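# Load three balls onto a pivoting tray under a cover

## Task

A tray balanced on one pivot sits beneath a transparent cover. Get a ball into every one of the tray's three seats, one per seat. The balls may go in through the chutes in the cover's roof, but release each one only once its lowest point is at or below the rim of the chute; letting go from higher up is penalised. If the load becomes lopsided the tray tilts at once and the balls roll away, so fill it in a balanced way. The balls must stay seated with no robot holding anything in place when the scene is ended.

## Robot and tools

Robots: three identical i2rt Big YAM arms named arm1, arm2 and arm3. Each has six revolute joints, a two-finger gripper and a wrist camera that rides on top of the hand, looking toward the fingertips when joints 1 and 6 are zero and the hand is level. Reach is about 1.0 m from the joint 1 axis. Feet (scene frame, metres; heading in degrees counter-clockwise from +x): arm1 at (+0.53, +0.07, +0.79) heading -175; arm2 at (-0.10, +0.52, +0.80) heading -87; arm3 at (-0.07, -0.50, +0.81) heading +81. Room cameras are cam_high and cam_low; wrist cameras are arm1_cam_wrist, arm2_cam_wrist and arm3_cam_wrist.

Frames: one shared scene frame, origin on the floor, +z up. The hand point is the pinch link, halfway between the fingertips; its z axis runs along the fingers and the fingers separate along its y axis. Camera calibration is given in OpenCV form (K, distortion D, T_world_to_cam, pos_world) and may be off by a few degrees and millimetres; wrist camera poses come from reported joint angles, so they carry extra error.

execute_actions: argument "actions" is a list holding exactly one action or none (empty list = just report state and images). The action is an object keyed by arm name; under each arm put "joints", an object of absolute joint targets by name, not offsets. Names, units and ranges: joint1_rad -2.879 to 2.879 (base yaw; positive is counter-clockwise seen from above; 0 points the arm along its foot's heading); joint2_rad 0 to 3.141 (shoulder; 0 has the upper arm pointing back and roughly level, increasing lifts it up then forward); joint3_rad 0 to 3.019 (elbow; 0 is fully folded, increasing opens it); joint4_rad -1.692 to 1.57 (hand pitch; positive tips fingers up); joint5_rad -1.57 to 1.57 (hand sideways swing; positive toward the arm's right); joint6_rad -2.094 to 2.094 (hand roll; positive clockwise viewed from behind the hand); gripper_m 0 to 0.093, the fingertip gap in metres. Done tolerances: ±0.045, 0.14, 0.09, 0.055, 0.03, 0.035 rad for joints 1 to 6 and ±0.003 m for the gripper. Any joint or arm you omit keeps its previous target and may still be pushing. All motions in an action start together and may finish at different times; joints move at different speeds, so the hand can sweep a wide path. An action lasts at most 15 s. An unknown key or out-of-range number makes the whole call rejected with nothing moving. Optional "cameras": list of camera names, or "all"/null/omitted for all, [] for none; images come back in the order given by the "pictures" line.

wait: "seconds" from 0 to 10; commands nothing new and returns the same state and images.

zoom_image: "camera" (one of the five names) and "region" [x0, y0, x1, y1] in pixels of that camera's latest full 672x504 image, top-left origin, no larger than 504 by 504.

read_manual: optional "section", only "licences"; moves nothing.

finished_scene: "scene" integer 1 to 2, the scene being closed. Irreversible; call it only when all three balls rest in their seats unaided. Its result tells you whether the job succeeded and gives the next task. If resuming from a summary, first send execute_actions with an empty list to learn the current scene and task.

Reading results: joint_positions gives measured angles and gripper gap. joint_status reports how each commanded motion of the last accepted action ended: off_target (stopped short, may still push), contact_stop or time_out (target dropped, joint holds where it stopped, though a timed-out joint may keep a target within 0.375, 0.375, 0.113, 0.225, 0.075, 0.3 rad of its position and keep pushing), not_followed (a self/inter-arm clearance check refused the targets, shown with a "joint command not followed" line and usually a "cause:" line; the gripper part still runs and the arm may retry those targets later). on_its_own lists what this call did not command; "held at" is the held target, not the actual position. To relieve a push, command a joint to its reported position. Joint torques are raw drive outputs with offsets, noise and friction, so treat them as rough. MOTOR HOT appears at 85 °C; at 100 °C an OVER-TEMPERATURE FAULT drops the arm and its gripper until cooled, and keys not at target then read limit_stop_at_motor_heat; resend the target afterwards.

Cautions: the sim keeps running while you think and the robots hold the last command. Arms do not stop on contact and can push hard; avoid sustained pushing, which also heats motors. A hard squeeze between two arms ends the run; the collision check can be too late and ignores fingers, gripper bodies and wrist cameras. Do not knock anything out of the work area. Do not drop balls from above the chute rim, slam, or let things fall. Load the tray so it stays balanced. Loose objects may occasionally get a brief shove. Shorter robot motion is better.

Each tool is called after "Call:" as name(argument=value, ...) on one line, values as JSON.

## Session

Call:
execute_actions(actions=[], cameras=["cam_high","cam_low"])

Call:
zoom_image(camera="cam_high", region=[210, 110, 462, 362])

Scene clock: 0.00 s.
Joint torques (N m, as the arm reports them, + toward a larger angle): no reading
Motor temperatures (°C, as the motors report them): arm1=[26 24 29 25 25 24] | arm2=[25 27 24 25 24 24] | arm3=[23 27 28 23 26 26]
arm1.joint_positions: joint1_rad=+0.382 joint2_rad=+0.610 joint3_rad=+1.445 joint4_rad=-1.580 joint5_rad=-0.225 joint6_rad=+0.743 gripper_m=+0.094
arm1.joint_status: not commanded
arm1.hand: x=+0.3751 y=-0.0523 z=+1.3082 quat_wxyz=(-0.312, -0.909, +0.079, +0.265) (m; scene frame)
arm2.joint_positions: joint1_rad=-0.190 joint2_rad=+0.565 joint3_rad=+1.471 joint4_rad=-1.400 joint5_rad=+0.264 joint6_rad=+0.810 gripper_m=+0.095
arm2.joint_status: not commanded
arm2.hand: x=-0.1727 y=+0.3443 z=+1.3830 quat_wxyz=(-0.414, -0.828, -0.197, +0.324) (m; scene frame)
arm3.joint_positions: joint1_rad=+0.687 joint2_rad=+0.631 joint3_rad=+1.677 joint4_rad=-1.306 joint5_rad=+0.037 joint6_rad=+0.221 gripper_m=+0.095
arm3.joint_status: not commanded
arm3.hand: x=-0.1640 y=-0.3360 z=+1.4847 quat_wxyz=(-0.262, +0.636, -0.476, -0.549) (m; scene frame)
pictures: cam_high, cam_low
Images, in order (width x height): cam_high 672x504, cam_low 672x504.

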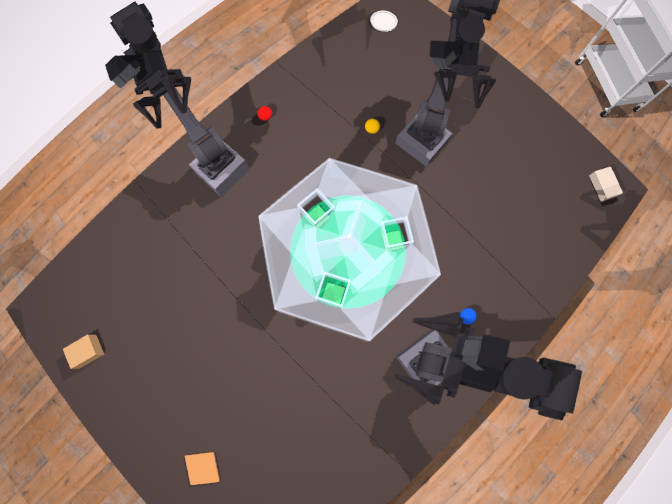

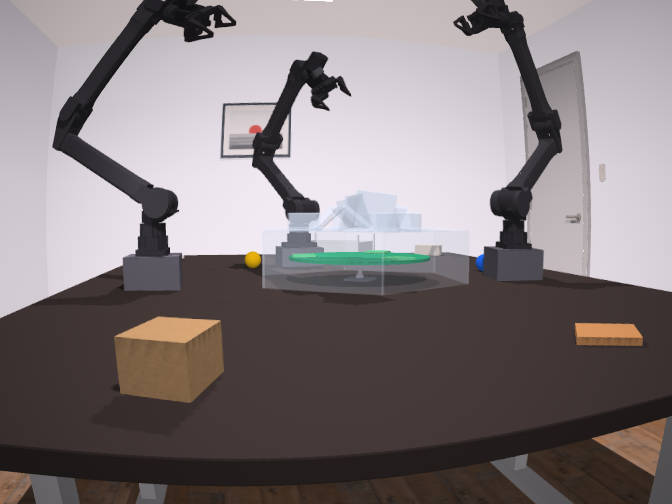

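Region (210, 110, 462, 362) of cam_high's 672x504 image, scaled by 2.000, with more detail than that image has.

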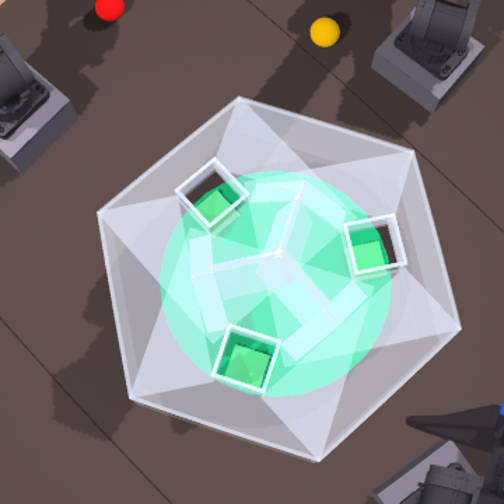

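Call:
execute_actions(actions=[{"arm1":{"joints":{"joint1_rad":-1.1,"joint5_rad":0,"joint6_rad":0}},"arm2":{"joints":{"joint1_rad":1.735,"joint5_rad":0,"joint6_rad":0}},"arm3":{"joints":{"joint1_rad":-1.4,"joint5_rad":0,"joint6_rad":0}}}], cameras=[])

Call:
execute_actions(actions=[{"arm1":{"joints":{"joint2_rad":1.005,"joint3_rad":0.51,"joint4_rad":-1.065}},"arm2":{"joints":{"joint2_rad":1.195,"joint3_rad":0.61,"joint4_rad":-0.965}},"arm3":{"joints":{"joint2_rad":1.057,"joint3_rad":0.472,"joint4_rad":-0.986}}}], cameras=["arm1_cam_wrist","arm2_cam_wrist","arm3_cam_wrist"])

Scene clock: 19.23 s.
Joint torques (N m, as the arm reports them, + toward a larger angle): arm1=[ 0.19  4.18  8.89  2.07  0.2  -0.01] | arm2=[-0.12  3.13  9.84  2.11  0.02 -0.17] | arm3=[-1.2   3.53  7.95  1.95  0.01 -0.23]
Motor temperatures (°C, as the motors report them): arm1=[26 24 31 25 25 24] | arm2=[25 27 26 25 24 24] | arm3=[23 27 30 23 26 26]
arm1.joint_positions: joint1_rad=-1.092 joint2_rad=+0.610 joint3_rad=+1.445 joint4_rad=-1.580 joint5_rad=-0.002 joint6_rad=+0.011 gripper_m=+0.094
arm1.joint_status: all done
arm1.hand: x=+0.4210 y=+0.2235 z=+1.3054 quat_wxyz=(+0.192, -0.803, +0.443, +0.350) (m; scene frame)
arm2.joint_positions: joint1_rad=+1.729 joint2_rad=+0.565 joint3_rad=+1.471 joint4_rad=-1.400 joint5_rad=+0.001 joint6_rad=+0.015 gripper_m=+0.095
arm2.joint_status: all done
arm2.hand: x=+0.0831 y=+0.5621 z=+1.3773 quat_wxyz=(-0.508, +0.088, -0.855, -0.054) (m; scene frame)
arm3.joint_positions: joint1_rad=-1.393 joint2_rad=+0.631 joint3_rad=+1.677 joint4_rad=-1.306 joint5_rad=+0.000 joint6_rad=+0.017 gripper_m=+0.095
arm3.joint_status: all done
arm3.hand: x=+0.1081 y=-0.4970 z=+1.4881 quat_wxyz=(-0.615, -0.001, -0.788, -0.011) (m; scene frame)
pictures: none
No camera images: the call's "cameras" was empty. Leave "cameras" out to get every camera's image.

Scene clock: 21.00 s.
Joint torques (N m, as the arm reports them, + toward a larger angle): arm1=[ 0.14 -3.79  8.13  0.98  0.2  -0.01] | arm2=[-0.23 -7.5   8.98  0.63  0.02 -0.16] | arm3=[-1.23 -2.95  7.85  0.02  0.01 -0.17]
Motor temperatures (°C, as the motors report them): arm1=[26 24 31 25 25 24] | arm2=[25 27 26 25 24 24] | arm3=[23 27 30 23 26 26]
arm1.joint_positions: joint1_rad=-1.092 joint2_rad=+1.020 joint3_rad=+0.504 joint4_rad=-1.077 joint5_rad=-0.002 joint6_rad=+0.011 gripper_m=+0.094
arm1.joint_status: all done
arm1.hand: x=+0.4134 y=+0.2407 z=+0.8403 quat_wxyz=(-0.005, -0.875, +0.485, -0.013) (m; scene frame)
arm2.joint_positions: joint1_rad=+1.729 joint2_rad=+1.211 joint3_rad=+0.603 joint4_rad=-0.976 joint5_rad=+0.001 joint6_rad=+0.015 gripper_m=+0.095
arm2.joint_status: all done
arm2.hand: x=+0.1519 y=+0.5718 z=+0.8472 quat_wxyz=(+0.008, +0.100, -0.995, +0.007) (m; scene frame)
arm3.joint_positions: joint1_rad=-1.393 joint2_rad=+1.057 joint3_rad=+0.473 joint4_rad=-0.989 joint5_rad=+0.000 joint6_rad=+0.017 gripper_m=+0.095
arm3.joint_status: all done
arm3.hand: x=+0.1447 y=-0.4951 z=+0.8497 quat_wxyz=(-0.006, +0.000, -1.000, -0.001) (m; scene frame)
pictures: arm1_cam_wrist, arm2_cam_wrist, arm3_cam_wrist
camera_calibration (this result's frames):
arm1_cam_wrist: T_world_to_cam=[[0.85225, 0.523106, -0.00546354, -0.471197], [0.416918, -0.672866, 0.61109, -0.516512], [0.315988, -0.52308, -0.791542, 0.781413], [0, 0, 0, 1]] pos_world=[0.370004, 0.307684, 0.931582]
arm2_cam_wrist: T_world_to_cam=[[0.204278, -0.978838, -0.0121126, 0.544257], [-0.781692, -0.170558, 0.59989, -0.285686], [-0.589261, -0.113076, -0.799991, 0.951484], [0, 0, 0, 1]] pos_world=[0.226175, 0.591604, 0.939151]
arm3_cam_wrist: T_world_to_cam=[[0.0105781, -0.999912, -0.00797239, -0.48262], [-0.816826, -0.0132396, 0.576732, -0.373339], [-0.576787, 0.000411306, -0.816894, 0.899109], [0, 0, 0, 1]] pos_world=[0.218747, -0.48789, 0.945946]
Images, in order (width x height): arm1_cam_wrist 672x504, arm2_cam_wrist 672x504, arm3_cam_wrist 672x504.

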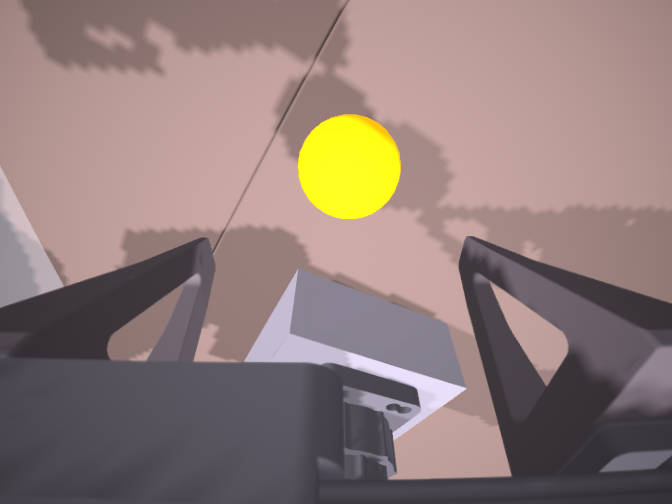

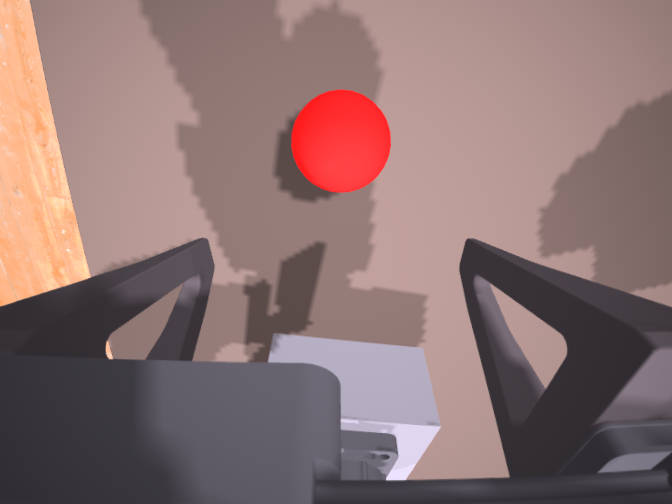

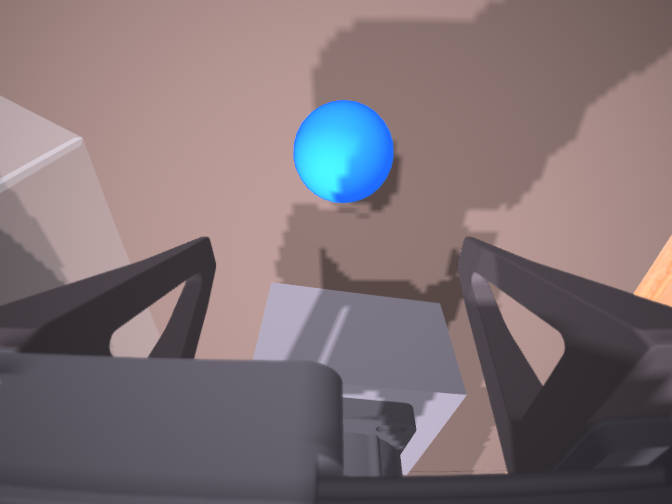

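Call:
execute_actions(actions=[{"arm1":{"joints":{"joint1_rad":-1.125,"joint2_rad":1.27,"joint3_rad":0.348,"joint4_rad":-0.622}},"arm2":{"joints":{"joint2_rad":1.503,"joint3_rad":0.512,"joint4_rad":-0.547}},"arm3":{"joints":{"joint1_rad":-1.418,"joint2_rad":1.423,"joint3_rad":0.362,"joint4_rad":-0.475}}}], cameras=["arm1_cam_wrist","arm2_cam_wrist","arm3_cam_wrist"])

Scene clock: 33.97 s.
Joint torques (N m, as the arm reports them, + toward a larger angle): arm1=[ 0.1  -3.02  6.27  1.03  0.2  -0.01] | arm2=[-0.18 -7.99  6.58  0.69  0.02 -0.16] | arm3=[-1.56 -5.    4.66  0.49  0.   -0.15]
Motor temperatures (°C, as the motors report them): arm1=[26 24 31 25 25 24] | arm2=[25 27 26 25 24 24] | arm3=[23 27 30 23 26 26]
arm1.joint_positions: joint1_rad=-1.116 joint2_rad=+1.265 joint3_rad=+0.335 joint4_rad=-0.634 joint5_rad=-0.002 joint6_rad=+0.010 gripper_m=+0.094
arm1.joint_status: all done
arm1.hand: x=+0.4214 y=+0.2383 z=+0.7459 quat_wxyz=(+0.002, -0.869, +0.495, +0.000) (m; scene frame)
arm2.joint_positions: joint1_rad=+1.729 joint2_rad=+1.505 joint3_rad=+0.503 joint4_rad=-0.559 joint5_rad=+0.001 joint6_rad=+0.015 gripper_m=+0.095
arm2.joint_status: all done
arm2.hand: x=+0.1618 y=+0.5730 z=+0.7473 quat_wxyz=(-0.003, +0.100, -0.995, +0.005) (m; scene frame)
arm3.joint_positions: joint1_rad=-1.410 joint2_rad=+1.423 joint3_rad=+0.362 joint4_rad=-0.492 joint5_rad=+0.000 joint6_rad=+0.017 gripper_m=+0.095
arm3.joint_status: all done
arm3.hand: x=+0.1575 y=-0.4984 z=+0.7484 quat_wxyz=(-0.016, -0.009, -1.000, -0.001) (m; scene frame)
pictures: arm1_cam_wrist, arm2_cam_wrist, arm3_cam_wrist
camera_calibration (this result's frames):
arm1_cam_wrist: T_world_to_cam=[[0.864208, 0.5031, -0.00589831, -0.477215], [0.410021, -0.697429, 0.587771, -0.437607], [0.291594, -0.510375, -0.809006, 0.723164], [0, 0, 0, 1]] pos_world=[0.380971, 0.303972, 0.839442]
arm2_cam_wrist: T_world_to_cam=[[0.204764, -0.978734, -0.0123325, 0.542184], [-0.794642, -0.17358, 0.581733, -0.20042], [-0.571503, -0.109318, -0.813286, 0.882413], [0, 0, 0, 1]] pos_world=[0.234019, 0.592329, 0.840932]
arm3_cam_wrist: T_world_to_cam=[[-0.00608675, -0.999947, -0.00831824, -0.484041], [-0.828191, 0.000379094, 0.560445, -0.283792], [-0.560412, 0.0103004, -0.82815, 0.834526], [0, 0, 0, 1]] pos_world=[0.229698, -0.492503, 0.846136]
Images, in order (width x height): arm1_cam_wrist 672x504, arm2_cam_wrist 672x504, arm3_cam_wrist 672x504.

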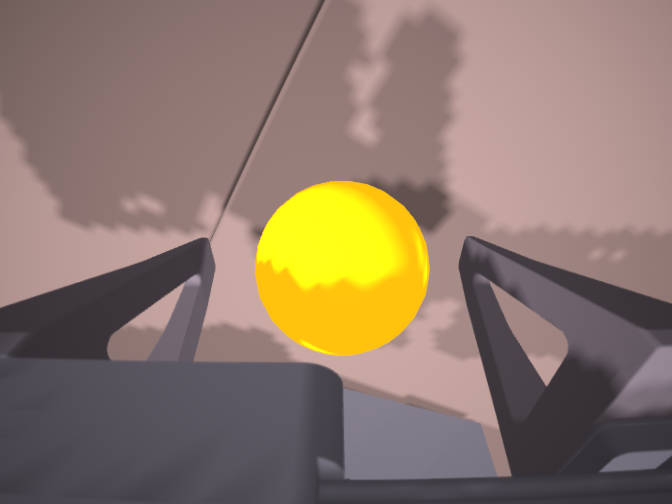

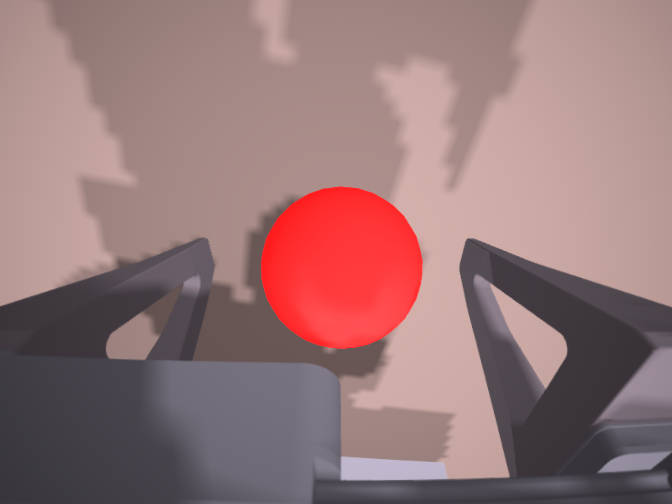

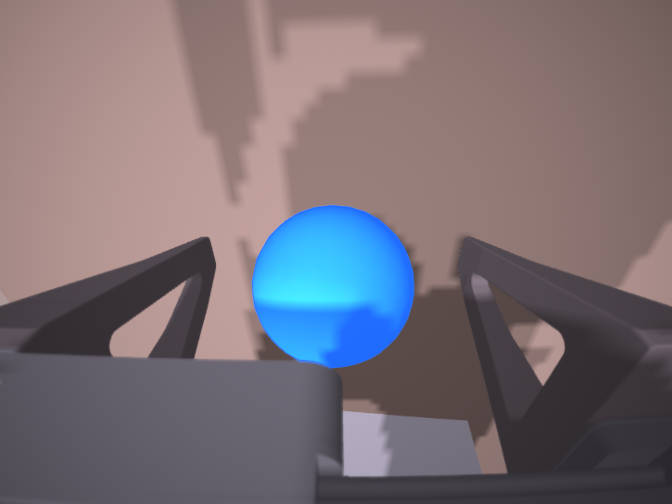

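Call:
execute_actions(actions=[{"arm2":{"joints":{"joint2_rad":1.535,"joint4_rad":-0.53}},"arm3":{"joints":{"joint2_rad":1.455}}}], cameras=[])

Call:
execute_actions(actions=[{"arm1":{"joints":{"gripper_m":0.045}},"arm2":{"joints":{"gripper_m":0.045}},"arm3":{"joints":{"gripper_m":0.045}}}], cameras=[])

Call:
execute_actions(actions=[{"arm1":{"joints":{"joint2_rad":0.95,"joint3_rad":0.98,"joint4_rad":-1.58}},"arm2":{"joints":{"joint2_rad":0.95,"joint3_rad":0.99,"joint4_rad":-1.58}},"arm3":{"joints":{"joint2_rad":0.95,"joint3_rad":1.01,"joint4_rad":-1.58}}}], cameras=[])

Call:
execute_actions(actions=[{"arm1":{"joints":{"joint1_rad":0.36}},"arm2":{"joints":{"joint1_rad":0.225}},"arm3":{"joints":{"joint1_rad":0.342}}}], cameras=[])

Call:
execute_actions(actions=[{"arm1":{"joints":{"joint2_rad":1.514,"joint3_rad":1.305,"joint4_rad":-1.334}},"arm2":{"joints":{"joint2_rad":1.47,"joint3_rad":1.232,"joint4_rad":-1.276}},"arm3":{"joints":{"joint2_rad":1.388,"joint3_rad":1.165,"joint4_rad":-1.268}}}], cameras=["arm1_cam_wrist","arm2_cam_wrist","arm3_cam_wrist","cam_low"])

Scene clock: 55.30 s.
Joint torques (N m, as the arm reports them, + toward a larger angle): arm1=[ 0.02 -2.95  6.25  1.06  0.2  -0.01] | arm2=[-0.2  -7.6   6.4   0.67  0.01 -0.16] | arm3=[-1.66 -4.51  4.35  0.63 -0.04 -0.08]
Motor temperatures (°C, as the motors report them): arm1=[26 24 30 25 25 24] | arm2=[25 27 25 25 24 24] | arm3=[23 28 29 23 26 26]
arm1.joint_positions: joint1_rad=-1.116 joint2_rad=+1.265 joint3_rad=+0.335 joint4_rad=-0.634 joint5_rad=-0.002 joint6_rad=+0.010 gripper_m=+0.094
arm1.joint_status: not commanded
arm1.hand: x=+0.4214 y=+0.2383 z=+0.7459 quat_wxyz=(+0.002, -0.869, +0.495, +0.000) (m; scene frame)
arm2.joint_positions: joint1_rad=+1.729 joint2_rad=+1.530 joint3_rad=+0.503 joint4_rad=-0.542 joint5_rad=+0.001 joint6_rad=+0.015 gripper_m=+0.095
arm2.joint_status: all done
arm2.hand: x=+0.1613 y=+0.5728 z=+0.7412 quat_wxyz=(+0.001, +0.100, -0.995, +0.006) (m; scene frame)
arm3.joint_positions: joint1_rad=-1.410 joint2_rad=+1.449 joint3_rad=+0.362 joint4_rad=-0.492 joint5_rad=+0.000 joint6_rad=+0.017 gripper_m=+0.095
arm3.joint_status: all done
arm3.hand: x=+0.1524 y=-0.4984 z=+0.7432 quat_wxyz=(-0.003, -0.009, -1.000, -0.001) (m; scene frame)
pictures: none
No camera images: the call's "cameras" was empty. Leave "cameras" out to get every camera's image.

Scene clock: 55.90 s.
Joint torques (N m, as the arm reports them, + toward a larger angle): arm1=[ 0.   -2.98  6.21  1.07  0.18  0.  ] | arm2=[-0.25 -7.57  6.33  0.67  0.02 -0.16] | arm3=[-1.31 -4.35  4.37  0.6   0.   -0.17]
Motor temperatures (°C, as the motors report them): arm1=[26 24 30 25 25 24] | arm2=[25 27 25 25 24 24] | arm3=[23 28 29 23 26 26]
arm1.joint_positions: joint1_rad=-1.116 joint2_rad=+1.265 joint3_rad=+0.335 joint4_rad=-0.634 joint5_rad=-0.001 joint6_rad=+0.010 gripper_m=+0.055
arm1.joint_status: gripper_m off_target (ended at +0.055, target +0.045)
arm1.hand: x=+0.4214 y=+0.2384 z=+0.7459 quat_wxyz=(+0.003, -0.869, +0.495, +0.000) (m; scene frame)
arm2.joint_positions: joint1_rad=+1.729 joint2_rad=+1.530 joint3_rad=+0.503 joint4_rad=-0.542 joint5_rad=+0.001 joint6_rad=+0.014 gripper_m=+0.055
arm2.joint_status: gripper_m off_target (ended at +0.055, target +0.045)
arm2.hand: x=+0.1613 y=+0.5728 z=+0.7411 quat_wxyz=(+0.001, +0.101, -0.995, +0.006) (m; scene frame)
arm3.joint_positions: joint1_rad=-1.410 joint2_rad=+1.449 joint3_rad=+0.362 joint4_rad=-0.492 joint5_rad=+0.000 joint6_rad=+0.016 gripper_m=+0.055
arm3.joint_status: gripper_m off_target (ended at +0.055, target +0.045)
arm3.hand: x=+0.1525 y=-0.4985 z=+0.7432 quat_wxyz=(-0.003, -0.008, -1.000, -0.001) (m; scene frame)
pictures: none
No camera images: the call's "cameras" was empty. Leave "cameras" out to get every camera's image.

Scene clock: 57.50 s.
Joint torques (N m, as the arm reports them, + toward a larger angle): arm1=[ 0.09 -2.67 13.13 -0.13  0.18 -0.01] | arm2=[-0.19 -4.18 12.2  -0.26  0.02 -0.16] | arm3=[-2.15 -3.46 14.37 -0.84  0.05 -0.19]
Motor temperatures (°C, as the motors report them): arm1=[26 24 31 25 25 24] | arm2=[25 27 26 25 24 24] | arm3=[23 28 30 23 26 26]
arm1.joint_positions: joint1_rad=-1.116 joint2_rad=+0.947 joint3_rad=+0.926 joint4_rad=-1.569 joint5_rad=-0.001 joint6_rad=+0.010 gripper_m=+0.055
arm1.joint_status: all done
arm1.hand: x=+0.4036 y=+0.2646 z=+1.0093 quat_wxyz=(-0.004, -0.869, +0.495, -0.012) (m; scene frame)
arm2.joint_positions: joint1_rad=+1.729 joint2_rad=+0.949 joint3_rad=+0.966 joint4_rad=-1.572 joint5_rad=+0.001 joint6_rad=+0.014 gripper_m=+0.055
arm2.joint_status: all done
arm2.hand: x=+0.1327 y=+0.5696 z=+1.0409 quat_wxyz=(-0.006, +0.101, -0.995, +0.005) (m; scene frame)
arm3.joint_positions: joint1_rad=-1.410 joint2_rad=+0.952 joint3_rad=+0.956 joint4_rad=-1.566 joint5_rad=+0.000 joint6_rad=+0.016 gripper_m=+0.055
arm3.joint_status: all done
arm3.hand: x=+0.1706 y=-0.4992 z=+1.0468 quat_wxyz=(-0.012, -0.008, -1.000, -0.001) (m; scene frame)
pictures: none
No camera images: the call's "cameras" was empty. Leave "cameras" out to get every camera's image.

Scene clock: 59.37 s.
Joint torques (N m, as the arm reports them, + toward a larger angle): arm1=[ 1.1  -2.69 13.04 -0.11  0.14  0.01] | arm2=[-0.81 -3.99 12.17 -0.21  0.08 -0.15] | arm3=[-0.29 -3.42 14.2  -0.91  0.01 -0.12]
Motor temperatures (°C, as the motors report them): arm1=[26 24 31 25 25 24] | arm2=[25 27 26 25 24 24] | arm3=[23 28 31 23 26 26]
arm1.joint_positions: joint1_rad=+0.355 joint2_rad=+0.947 joint3_rad=+0.926 joint4_rad=-1.569 joint5_rad=+0.000 joint6_rad=+0.009 gripper_m=+0.055
arm1.joint_status: all done
arm1.hand: x=+0.3139 y=-0.0348 z=+1.0088 quat_wxyz=(+0.001, -0.976, -0.217, -0.013) (m; scene frame)
arm2.joint_positions: joint1_rad=+0.228 joint2_rad=+0.950 joint3_rad=+0.966 joint4_rad=-1.572 joint5_rad=+0.000 joint6_rad=+0.013 gripper_m=+0.055
arm2.joint_status: all done
arm2.hand: x=-0.0362 y=+0.2858 z=+1.0441 quat_wxyz=(-0.008, -0.605, -0.797, +0.009) (m; scene frame)
arm3.joint_positions: joint1_rad=+0.338 joint2_rad=+0.952 joint3_rad=+0.956 joint4_rad=-1.566 joint5_rad=-0.001 joint6_rad=+0.015 gripper_m=+0.055
arm3.joint_status: all done
arm3.hand: x=-0.1130 y=-0.2607 z=+1.0434 quat_wxyz=(-0.008, +0.762, -0.648, +0.001) (m; scene frame)
pictures: none
No camera images: the call's "cameras" was empty. Leave "cameras" out to get every camera's image.

Scene clock: 60.90 s.
Joint torques (N m, as the arm reports them, + toward a larger angle): arm1=[  1.12 -14.07  11.25   0.55   0.14   0.01] | arm2=[ -0.83 -14.01  12.79   0.51   0.08  -0.15] | arm3=[ -1.33 -10.53  12.56   0.4    0.1   -0.12]
Motor temperatures (°C, as the motors report them): arm1=[26 24 32 25 25 24] | arm2=[25 27 26 25 24 24] | arm3=[23 28 31 23 26 26]
arm1.joint_positions: joint1_rad=+0.355 joint2_rad=+1.528 joint3_rad=+1.269 joint4_rad=-1.337 joint5_rad=+0.000 joint6_rad=+0.009 gripper_m=+0.055
arm1.joint_status: all done
arm1.hand: x=+0.1307 y=-0.1228 z=+0.9521 quat_wxyz=(+0.002, -0.976, -0.217, -0.016) (m; scene frame)
arm2.joint_positions: joint1_rad=+0.228 joint2_rad=+1.498 joint3_rad=+1.195 joint4_rad=-1.284 joint5_rad=+0.000 joint6_rad=+0.013 gripper_m=+0.055
arm2.joint_status: all done
arm2.hand: x=+0.0144 y=+0.1119 z=+0.9612 quat_wxyz=(+0.004, -0.605, -0.797, +0.000) (m; scene frame)
arm3.joint_positions: joint1_rad=+0.338 joint2_rad=+1.411 joint3_rad=+1.125 joint4_rad=-1.281 joint5_rad=-0.001 joint6_rad=+0.015 gripper_m=+0.055
arm3.joint_status: all done
arm3.hand: x=-0.1392 y=-0.1086 z=+0.9708 quat_wxyz=(-0.006, +0.762, -0.648, +0.003) (m; scene frame)
pictures: arm1_cam_wrist, arm2_cam_wrist, arm3_cam_wrist, cam_low
camera_calibration (this result's frames):
arm1_cam_wrist: T_world_to_cam=[[-0.415814, 0.909339, -0.0141728, 0.181882], [0.713563, 0.335874, 0.614831, -0.630024], [0.56385, 0.245542, -0.788531, 0.828264], [0, 0, 0, 1]] pos_world=[0.0581735, -0.157157, 1.04305]
arm2_cam_wrist: T_world_to_cam=[[-0.961674, -0.273568, -0.0185471, 0.0675816], [-0.231277, 0.772952, 0.59081, -0.64475], [-0.147291, 0.572456, -0.806598, 0.832861], [0, 0, 0, 1]] pos_world=[0.0385485, 0.0400729, 1.05396]
arm3_cam_wrist: T_world_to_cam=[[0.985085, 0.1719, 0.00755159, 0.155622], [0.135214, -0.800505, 0.583874, -0.629952], [0.106413, -0.574144, -0.811809, 0.861918], [0, 0, 0, 1]] pos_world=[-0.159842, -0.0361659, 1.06635]
Images, in order (width x height): arm1_cam_wrist 672x504, arm2_cam_wrist 672x504, arm3_cam_wrist 672x504, cam_low 672x504.

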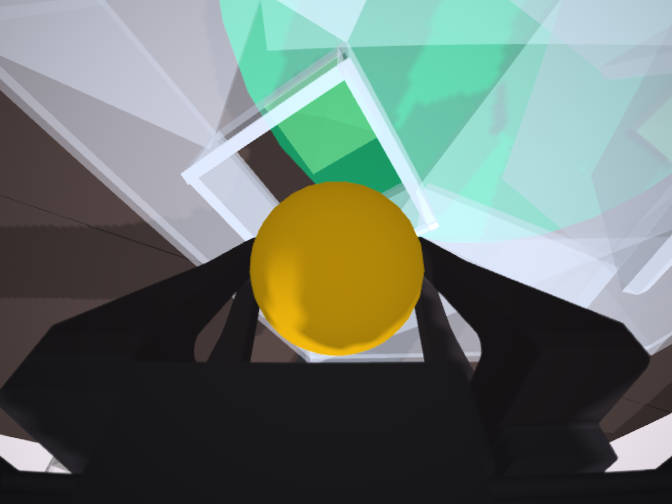

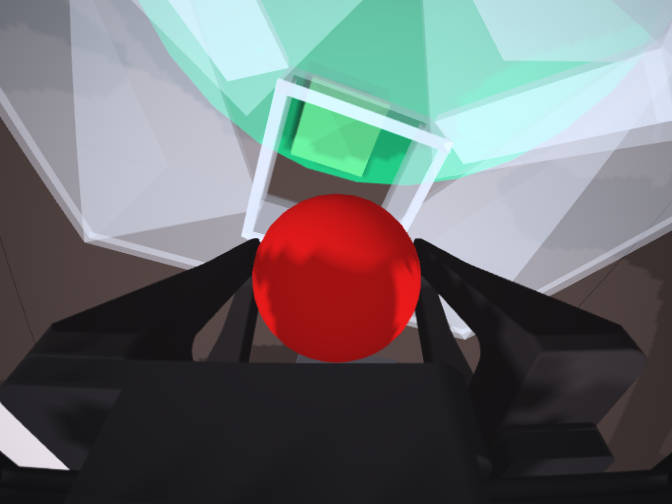

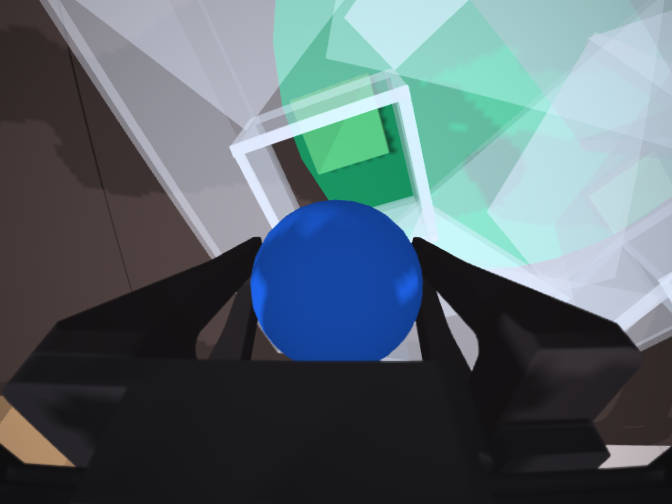

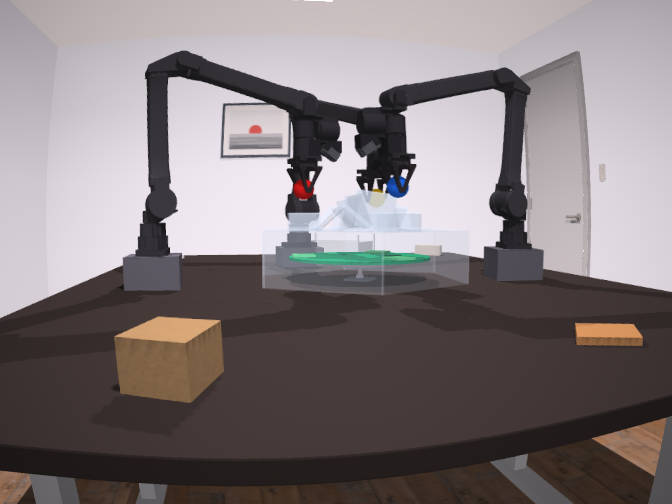

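Call:
execute_actions(actions=[{"arm1":{"joints":{"joint1_rad":0.385,"joint2_rad":1.565,"joint3_rad":1.242,"joint4_rad":-1.268}},"arm2":{"joints":{"joint2_rad":1.547,"joint3_rad":1.153,"joint4_rad":-1.182}},"arm3":{"joints":{"joint2_rad":1.473,"joint3_rad":1.055,"joint4_rad":-1.174}}}], cameras=["arm1_cam_wrist","arm2_cam_wrist","arm3_cam_wrist","cam_low"])

Call:
zoom_image(camera="cam_low", region=[270, 160, 450, 250])

Scene clock: 74.00 s.
Joint torques (N m, as the arm reports them, + toward a larger angle): arm1=[  1.14 -11.83   8.97   0.87   0.15   0.  ] | arm2=[ -0.85 -13.54  10.86   0.51   0.08  -0.15] | arm3=[ -0.93 -10.42   8.75   0.24   0.05  -0.15]
Motor temperatures (°C, as the motors report them): arm1=[26 24 33 25 25 24] | arm2=[25 27 28 25 24 24] | arm3=[23 28 33 23 26 26]
arm1.joint_positions: joint1_rad=+0.379 joint2_rad=+1.553 joint3_rad=+1.234 joint4_rad=-1.279 joint5_rad=+0.000 joint6_rad=+0.009 gripper_m=+0.055
arm1.joint_status: all done
arm1.hand: x=+0.1336 y=-0.1332 z=+0.9287 quat_wxyz=(+0.002, -0.973, -0.229, -0.017) (m; scene frame)
arm2.joint_positions: joint1_rad=+0.228 joint2_rad=+1.564 joint3_rad=+1.132 joint4_rad=-1.192 joint5_rad=+0.000 joint6_rad=+0.013 gripper_m=+0.055
arm2.joint_status: all done
arm2.hand: x=+0.0139 y=+0.1127 z=+0.9121 quat_wxyz=(+0.019, -0.604, -0.796, -0.011) (m; scene frame)
arm3.joint_positions: joint1_rad=+0.338 joint2_rad=+1.493 joint3_rad=+1.049 joint4_rad=-1.188 joint5_rad=-0.001 joint6_rad=+0.015 gripper_m=+0.055
arm3.joint_status: all done
arm3.hand: x=-0.1373 y=-0.1143 z=+0.9132 quat_wxyz=(+0.015, +0.761, -0.647, +0.028) (m; scene frame)
pictures: arm1_cam_wrist, arm2_cam_wrist, arm3_cam_wrist, cam_low
camera_calibration (this result's frames):
arm1_cam_wrist: T_world_to_cam=[[-0.437525, 0.899093, -0.0142918, 0.193857], [0.704034, 0.352404, 0.616561, -0.612324], [0.559382, 0.259699, -0.787177, 0.811971], [0, 0, 0, 1]] pos_world=[0.0617115, -0.169379, 1.01947]
arm2_cam_wrist: T_world_to_cam=[[-0.961912, -0.272751, -0.0182326, 0.0660369], [-0.22496, 0.751946, 0.619654, -0.640503], [-0.155301, 0.600154, -0.784664, 0.769676], [0, 0, 0, 1]] pos_world=[0.0389657, 0.0377111, 1.00203]
arm3_cam_wrist: T_world_to_cam=[[0.985156, 0.171485, 0.00783954, 0.154916], [0.12749, -0.761465, 0.635545, -0.644865], [0.114956, -0.625111, -0.772024, 0.770656], [0, 0, 0, 1]] pos_world=[-0.158994, -0.0358621, 1.00359]
Images, in order (width x height): arm1_cam_wrist 672x504, arm2_cam_wrist 672x504, arm3_cam_wrist 672x504, cam_low 672x504.

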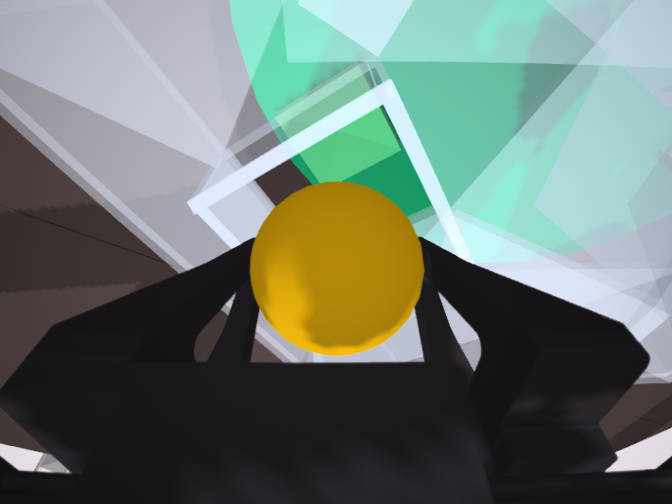

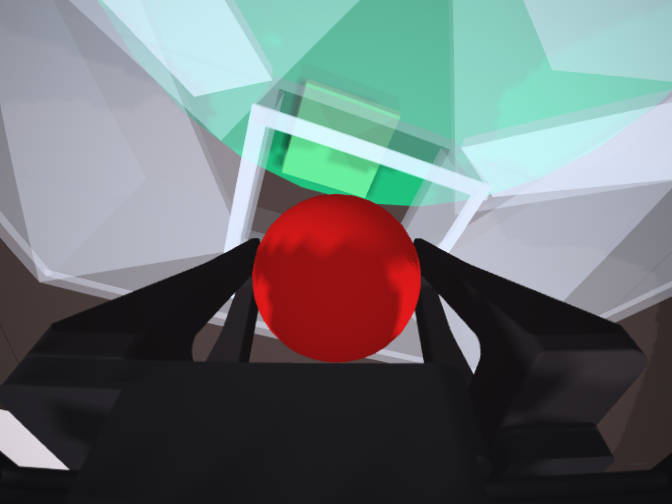

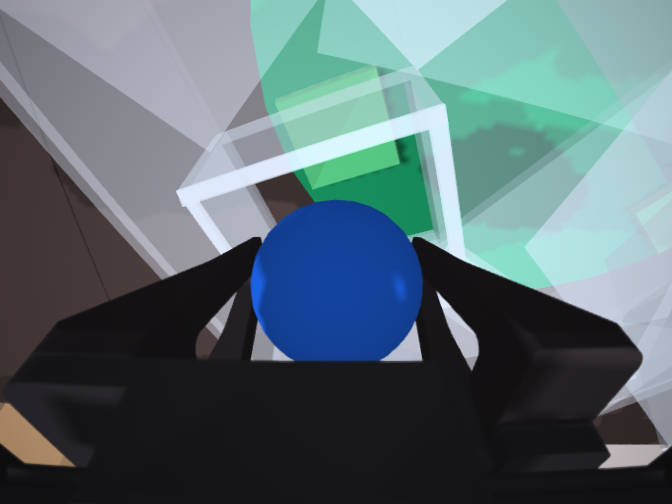

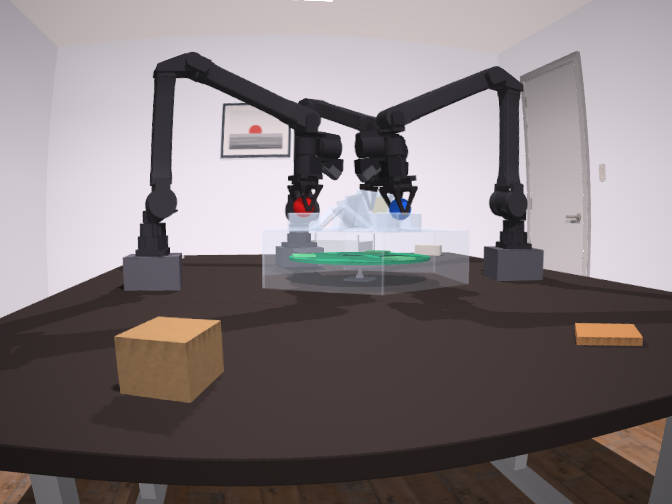

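Region (270, 160, 450, 250) of cam_low's 672x504 image, scaled by 2.800, with more detail than that image has.

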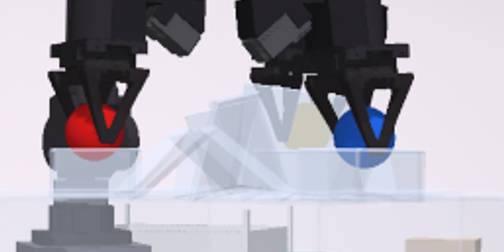

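Call:
execute_actions(actions=[{"arm1":{"joints":{"joint2_rad":1.59}},"arm3":{"joints":{"joint4_rad":-1.155}}}], cameras=["arm1_cam_wrist","arm3_cam_wrist"])

Scene clock: 77.00 s.
Joint torques (N m, as the arm reports them, + toward a larger angle): arm1=[  1.17 -11.76   8.95   0.88   0.14   0.  ] | arm2=[ -0.85 -13.55  10.95   0.49   0.08  -0.15] | arm3=[ -1.23 -11.29   8.82   0.12   0.05  -0.14]
Motor temperatures (°C, as the motors report them): arm1=[26 24 33 25 25 24] | arm2=[25 27 28 25 24 24] | arm3=[23 28 33 23 26 26]
arm1.joint_positions: joint1_rad=+0.379 joint2_rad=+1.574 joint3_rad=+1.234 joint4_rad=-1.279 joint5_rad=+0.000 joint6_rad=+0.009 gripper_m=+0.055
arm1.joint_status: all done
arm1.hand: x=+0.1334 y=-0.1333 z=+0.9197 quat_wxyz=(+0.004, -0.973, -0.229, -0.028) (m; scene frame)
arm2.joint_positions: joint1_rad=+0.228 joint2_rad=+1.564 joint3_rad=+1.132 joint4_rad=-1.192 joint5_rad=+0.000 joint6_rad=+0.013 gripper_m=+0.055
arm2.joint_status: not commanded
arm2.hand: x=+0.0139 y=+0.1127 z=+0.9121 quat_wxyz=(+0.019, -0.604, -0.796, -0.011) (m; scene frame)
arm3.joint_positions: joint1_rad=+0.338 joint2_rad=+1.493 joint3_rad=+1.049 joint4_rad=-1.170 joint5_rad=-0.001 joint6_rad=+0.015 gripper_m=+0.055
arm3.joint_status: all done
arm3.hand: x=-0.1381 y=-0.1099 z=+0.9129 quat_wxyz=(+0.009, +0.762, -0.648, +0.021) (m; scene frame)
pictures: arm1_cam_wrist, arm3_cam_wrist
camera_calibration (this result's frames):
arm1_cam_wrist: T_world_to_cam=[[-0.437329, 0.899194, -0.0139116, 0.193405], [0.691887, 0.346306, 0.633533, -0.621414], [0.574487, 0.267437, -0.773591, 0.79145], [0, 0, 0, 1]] pos_world=[0.0598524, -0.170372, 1.00863]
arm3_cam_wrist: T_world_to_cam=[[0.985136, 0.1716, 0.00775595, 0.155021], [0.129714, -0.772758, 0.621304, -0.629173], [0.112609, -0.611063, -0.783531, 0.785051], [0, 0, 0, 1]] pos_world=[-0.159508, -0.0330843, 1.00482]
Images, in order (width x height): arm1_cam_wrist 672x504, arm3_cam_wrist 672x504.

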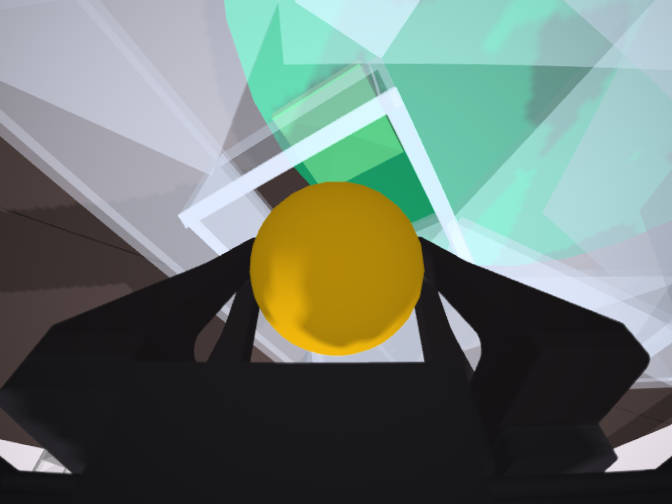

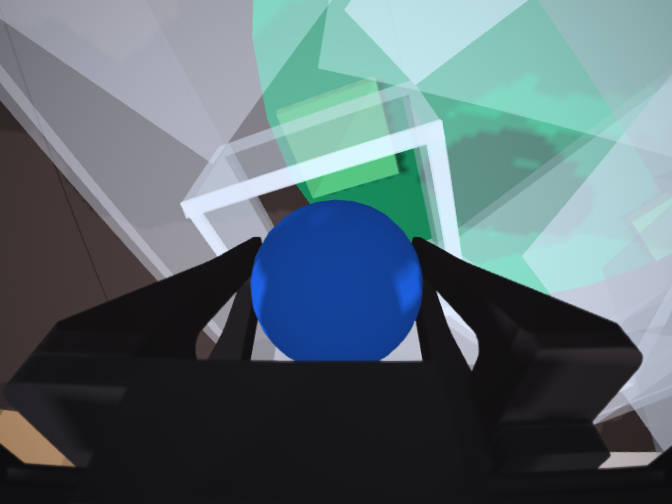

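Call:
execute_actions(actions=[{"arm1":{"joints":{"gripper_m":0.064}},"arm2":{"joints":{"gripper_m":0.064}},"arm3":{"joints":{"gripper_m":0.064}}}], cameras=[])

Call:
wait(seconds=2)

Scene clock: 80.10 s.
Joint torques (N m, as the arm reports them, + toward a larger angle): arm1=[  1.16 -12.06   8.99   0.86   0.15   0.  ] | arm2=[ -0.84 -13.72  10.94   0.5    0.08  -0.15] | arm3=[ -0.49 -11.48   8.87   0.17  -0.12  -0.09]
Motor temperatures (°C, as the motors report them): arm1=[26 24 33 25 25 24] | arm2=[25 27 28 25 24 24] | arm3=[23 28 33 23 26 26]
arm1.joint_positions: joint1_rad=+0.379 joint2_rad=+1.574 joint3_rad=+1.234 joint4_rad=-1.279 joint5_rad=+0.000 joint6_rad=+0.009 gripper_m=+0.064
arm1.joint_status: all done
arm1.hand: x=+0.1334 y=-0.1333 z=+0.9197 quat_wxyz=(+0.004, -0.973, -0.229, -0.028) (m; scene frame)
arm2.joint_positions: joint1_rad=+0.228 joint2_rad=+1.564 joint3_rad=+1.132 joint4_rad=-1.192 joint5_rad=+0.000 joint6_rad=+0.013 gripper_m=+0.064
arm2.joint_status: all done
arm2.hand: x=+0.0139 y=+0.1127 z=+0.9121 quat_wxyz=(+0.019, -0.604, -0.796, -0.011) (m; scene frame)
arm3.joint_positions: joint1_rad=+0.338 joint2_rad=+1.493 joint3_rad=+1.049 joint4_rad=-1.170 joint5_rad=+0.005 joint6_rad=+0.015 gripper_m=+0.064
arm3.joint_status: all done
arm3.hand: x=-0.1371 y=-0.1097 z=+0.9132 quat_wxyz=(+0.006, +0.762, -0.648, +0.023) (m; scene frame)
pictures: none
No camera images: the call's "cameras" was empty. Leave "cameras" out to get every camera's image.

Scene clock: 82.10 s.
Joint torques (N m, as the arm reports them, + toward a larger angle): arm1=[  1.08 -11.83   8.92   0.88   0.14   0.  ] | arm2=[ -0.87 -13.59  10.94   0.5    0.08  -0.15] | arm3=[ -0.99 -10.31   8.94   0.24  -0.17  -0.14]
Motor temperatures (°C, as the motors report them): arm1=[26 24 33 25 25 24] | arm2=[25 27 28 25 24 24] | arm3=[23 28 33 23 26 26]
arm1.joint_positions: joint1_rad=+0.379 joint2_rad=+1.574 joint3_rad=+1.234 joint4_rad=-1.279 joint5_rad=+0.000 joint6_rad=+0.009 gripper_m=+0.064
arm1.joint_status: all done
arm1.hand: x=+0.1334 y=-0.1333 z=+0.9197 quat_wxyz=(+0.004, -0.973, -0.229, -0.028) (m; scene frame)
arm2.joint_positions: joint1_rad=+0.228 joint2_rad=+1.564 joint3_rad=+1.132 joint4_rad=-1.192 joint5_rad=+0.000 joint6_rad=+0.013 gripper_m=+0.064
arm2.joint_status: all done
arm2.hand: x=+0.0139 y=+0.1127 z=+0.9121 quat_wxyz=(+0.019, -0.604, -0.796, -0.011) (m; scene frame)
arm3.joint_positions: joint1_rad=+0.338 joint2_rad=+1.493 joint3_rad=+1.049 joint4_rad=-1.170 joint5_rad=+0.005 joint6_rad=+0.015 gripper_m=+0.064
arm3.joint_status: all done
arm3.hand: x=-0.1371 y=-0.1097 z=+0.9132 quat_wxyz=(+0.006, +0.762, -0.648, +0.023) (m; scene frame)
wait: 2.00 s; at rest by 0.27 s
pictures: arm1_cam_wrist, arm2_cam_wrist, arm3_cam_wrist, cam_high, cam_low
camera_calibration (this result's frames):
arm1_cam_wrist: T_world_to_cam=[[-0.437329, 0.899194, -0.0139116, 0.193405], [0.691887, 0.346306, 0.633533, -0.621414], [0.574487, 0.267437, -0.773591, 0.79145], [0, 0, 0, 1]] pos_world=[0.0598524, -0.170372, 1.00863]
arm2_cam_wrist: T_world_to_cam=[[-0.961912, -0.272751, -0.0182326, 0.0660369], [-0.22496, 0.751946, 0.619654, -0.640503], [-0.155301, 0.600154, -0.784664, 0.769676], [0, 0, 0, 1]] pos_world=[0.0389657, 0.0377111, 1.00203]
arm3_cam_wrist: T_world_to_cam=[[0.985042, 0.17182, 0.0130716, 0.149112], [0.126732, -0.773772, 0.620658, -0.629265], [0.116756, -0.609717, -0.783973, 0.786416], [0, 0, 0, 1]] pos_world=[-0.158952, -0.033037, 1.00514]
Images, in order (width x height): arm1_cam_wrist 672x504, arm2_cam_wrist 672x504, arm3_cam_wrist 672x504, cam_high 672x504, cam_low 672x504.

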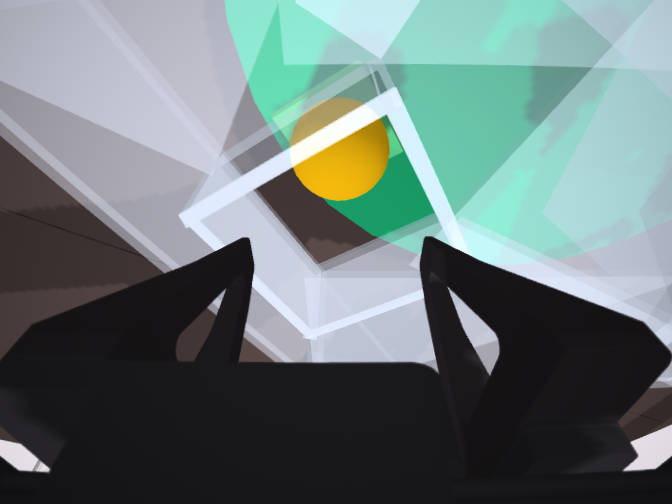

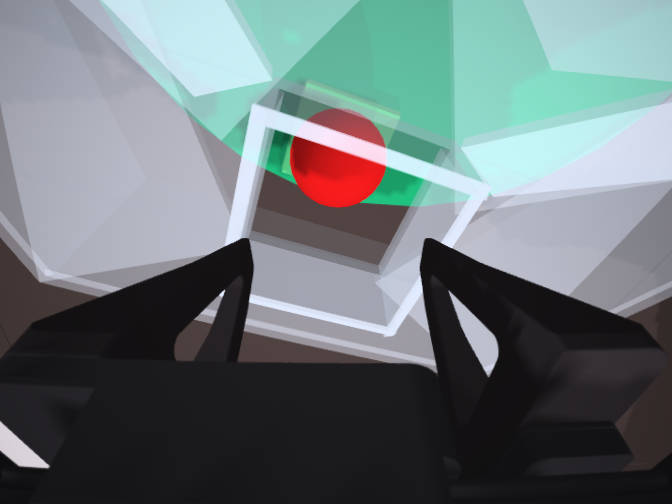

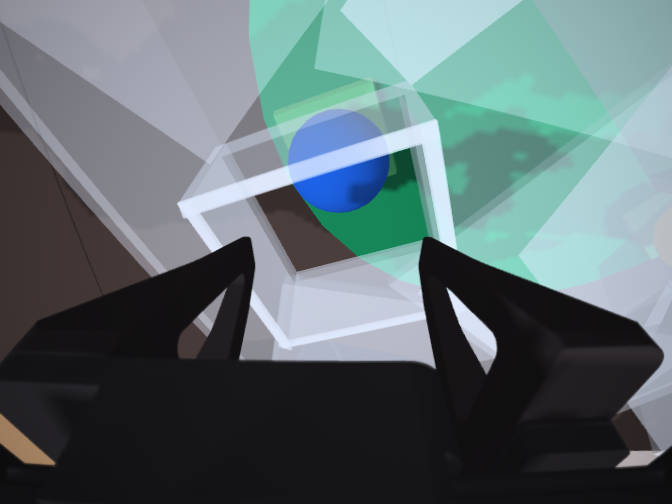

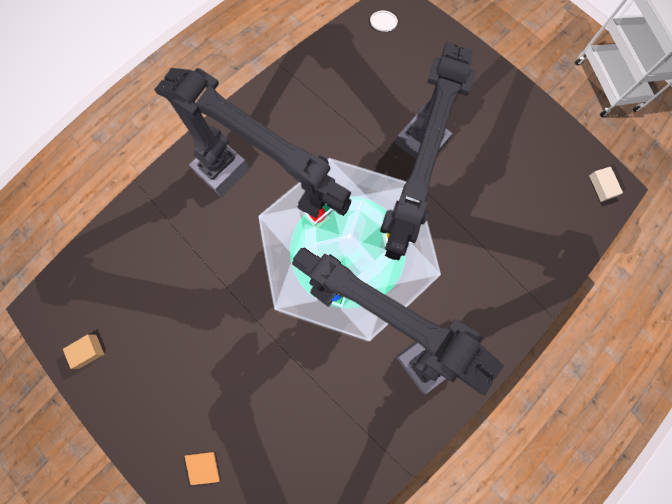

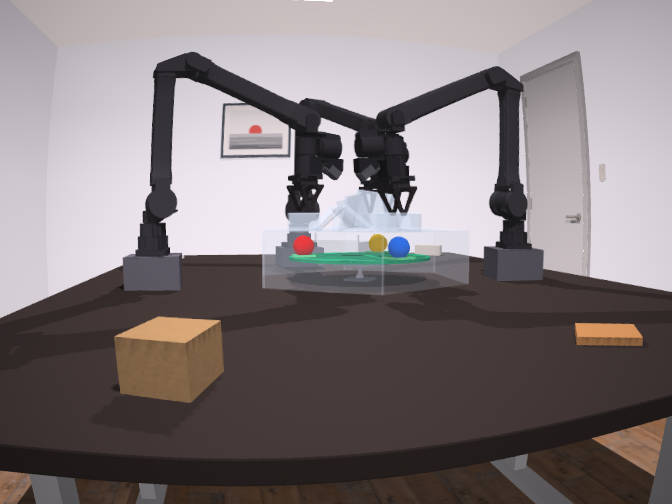

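Call:
finished_scene(scene=2)

The scene is finished: the task was done.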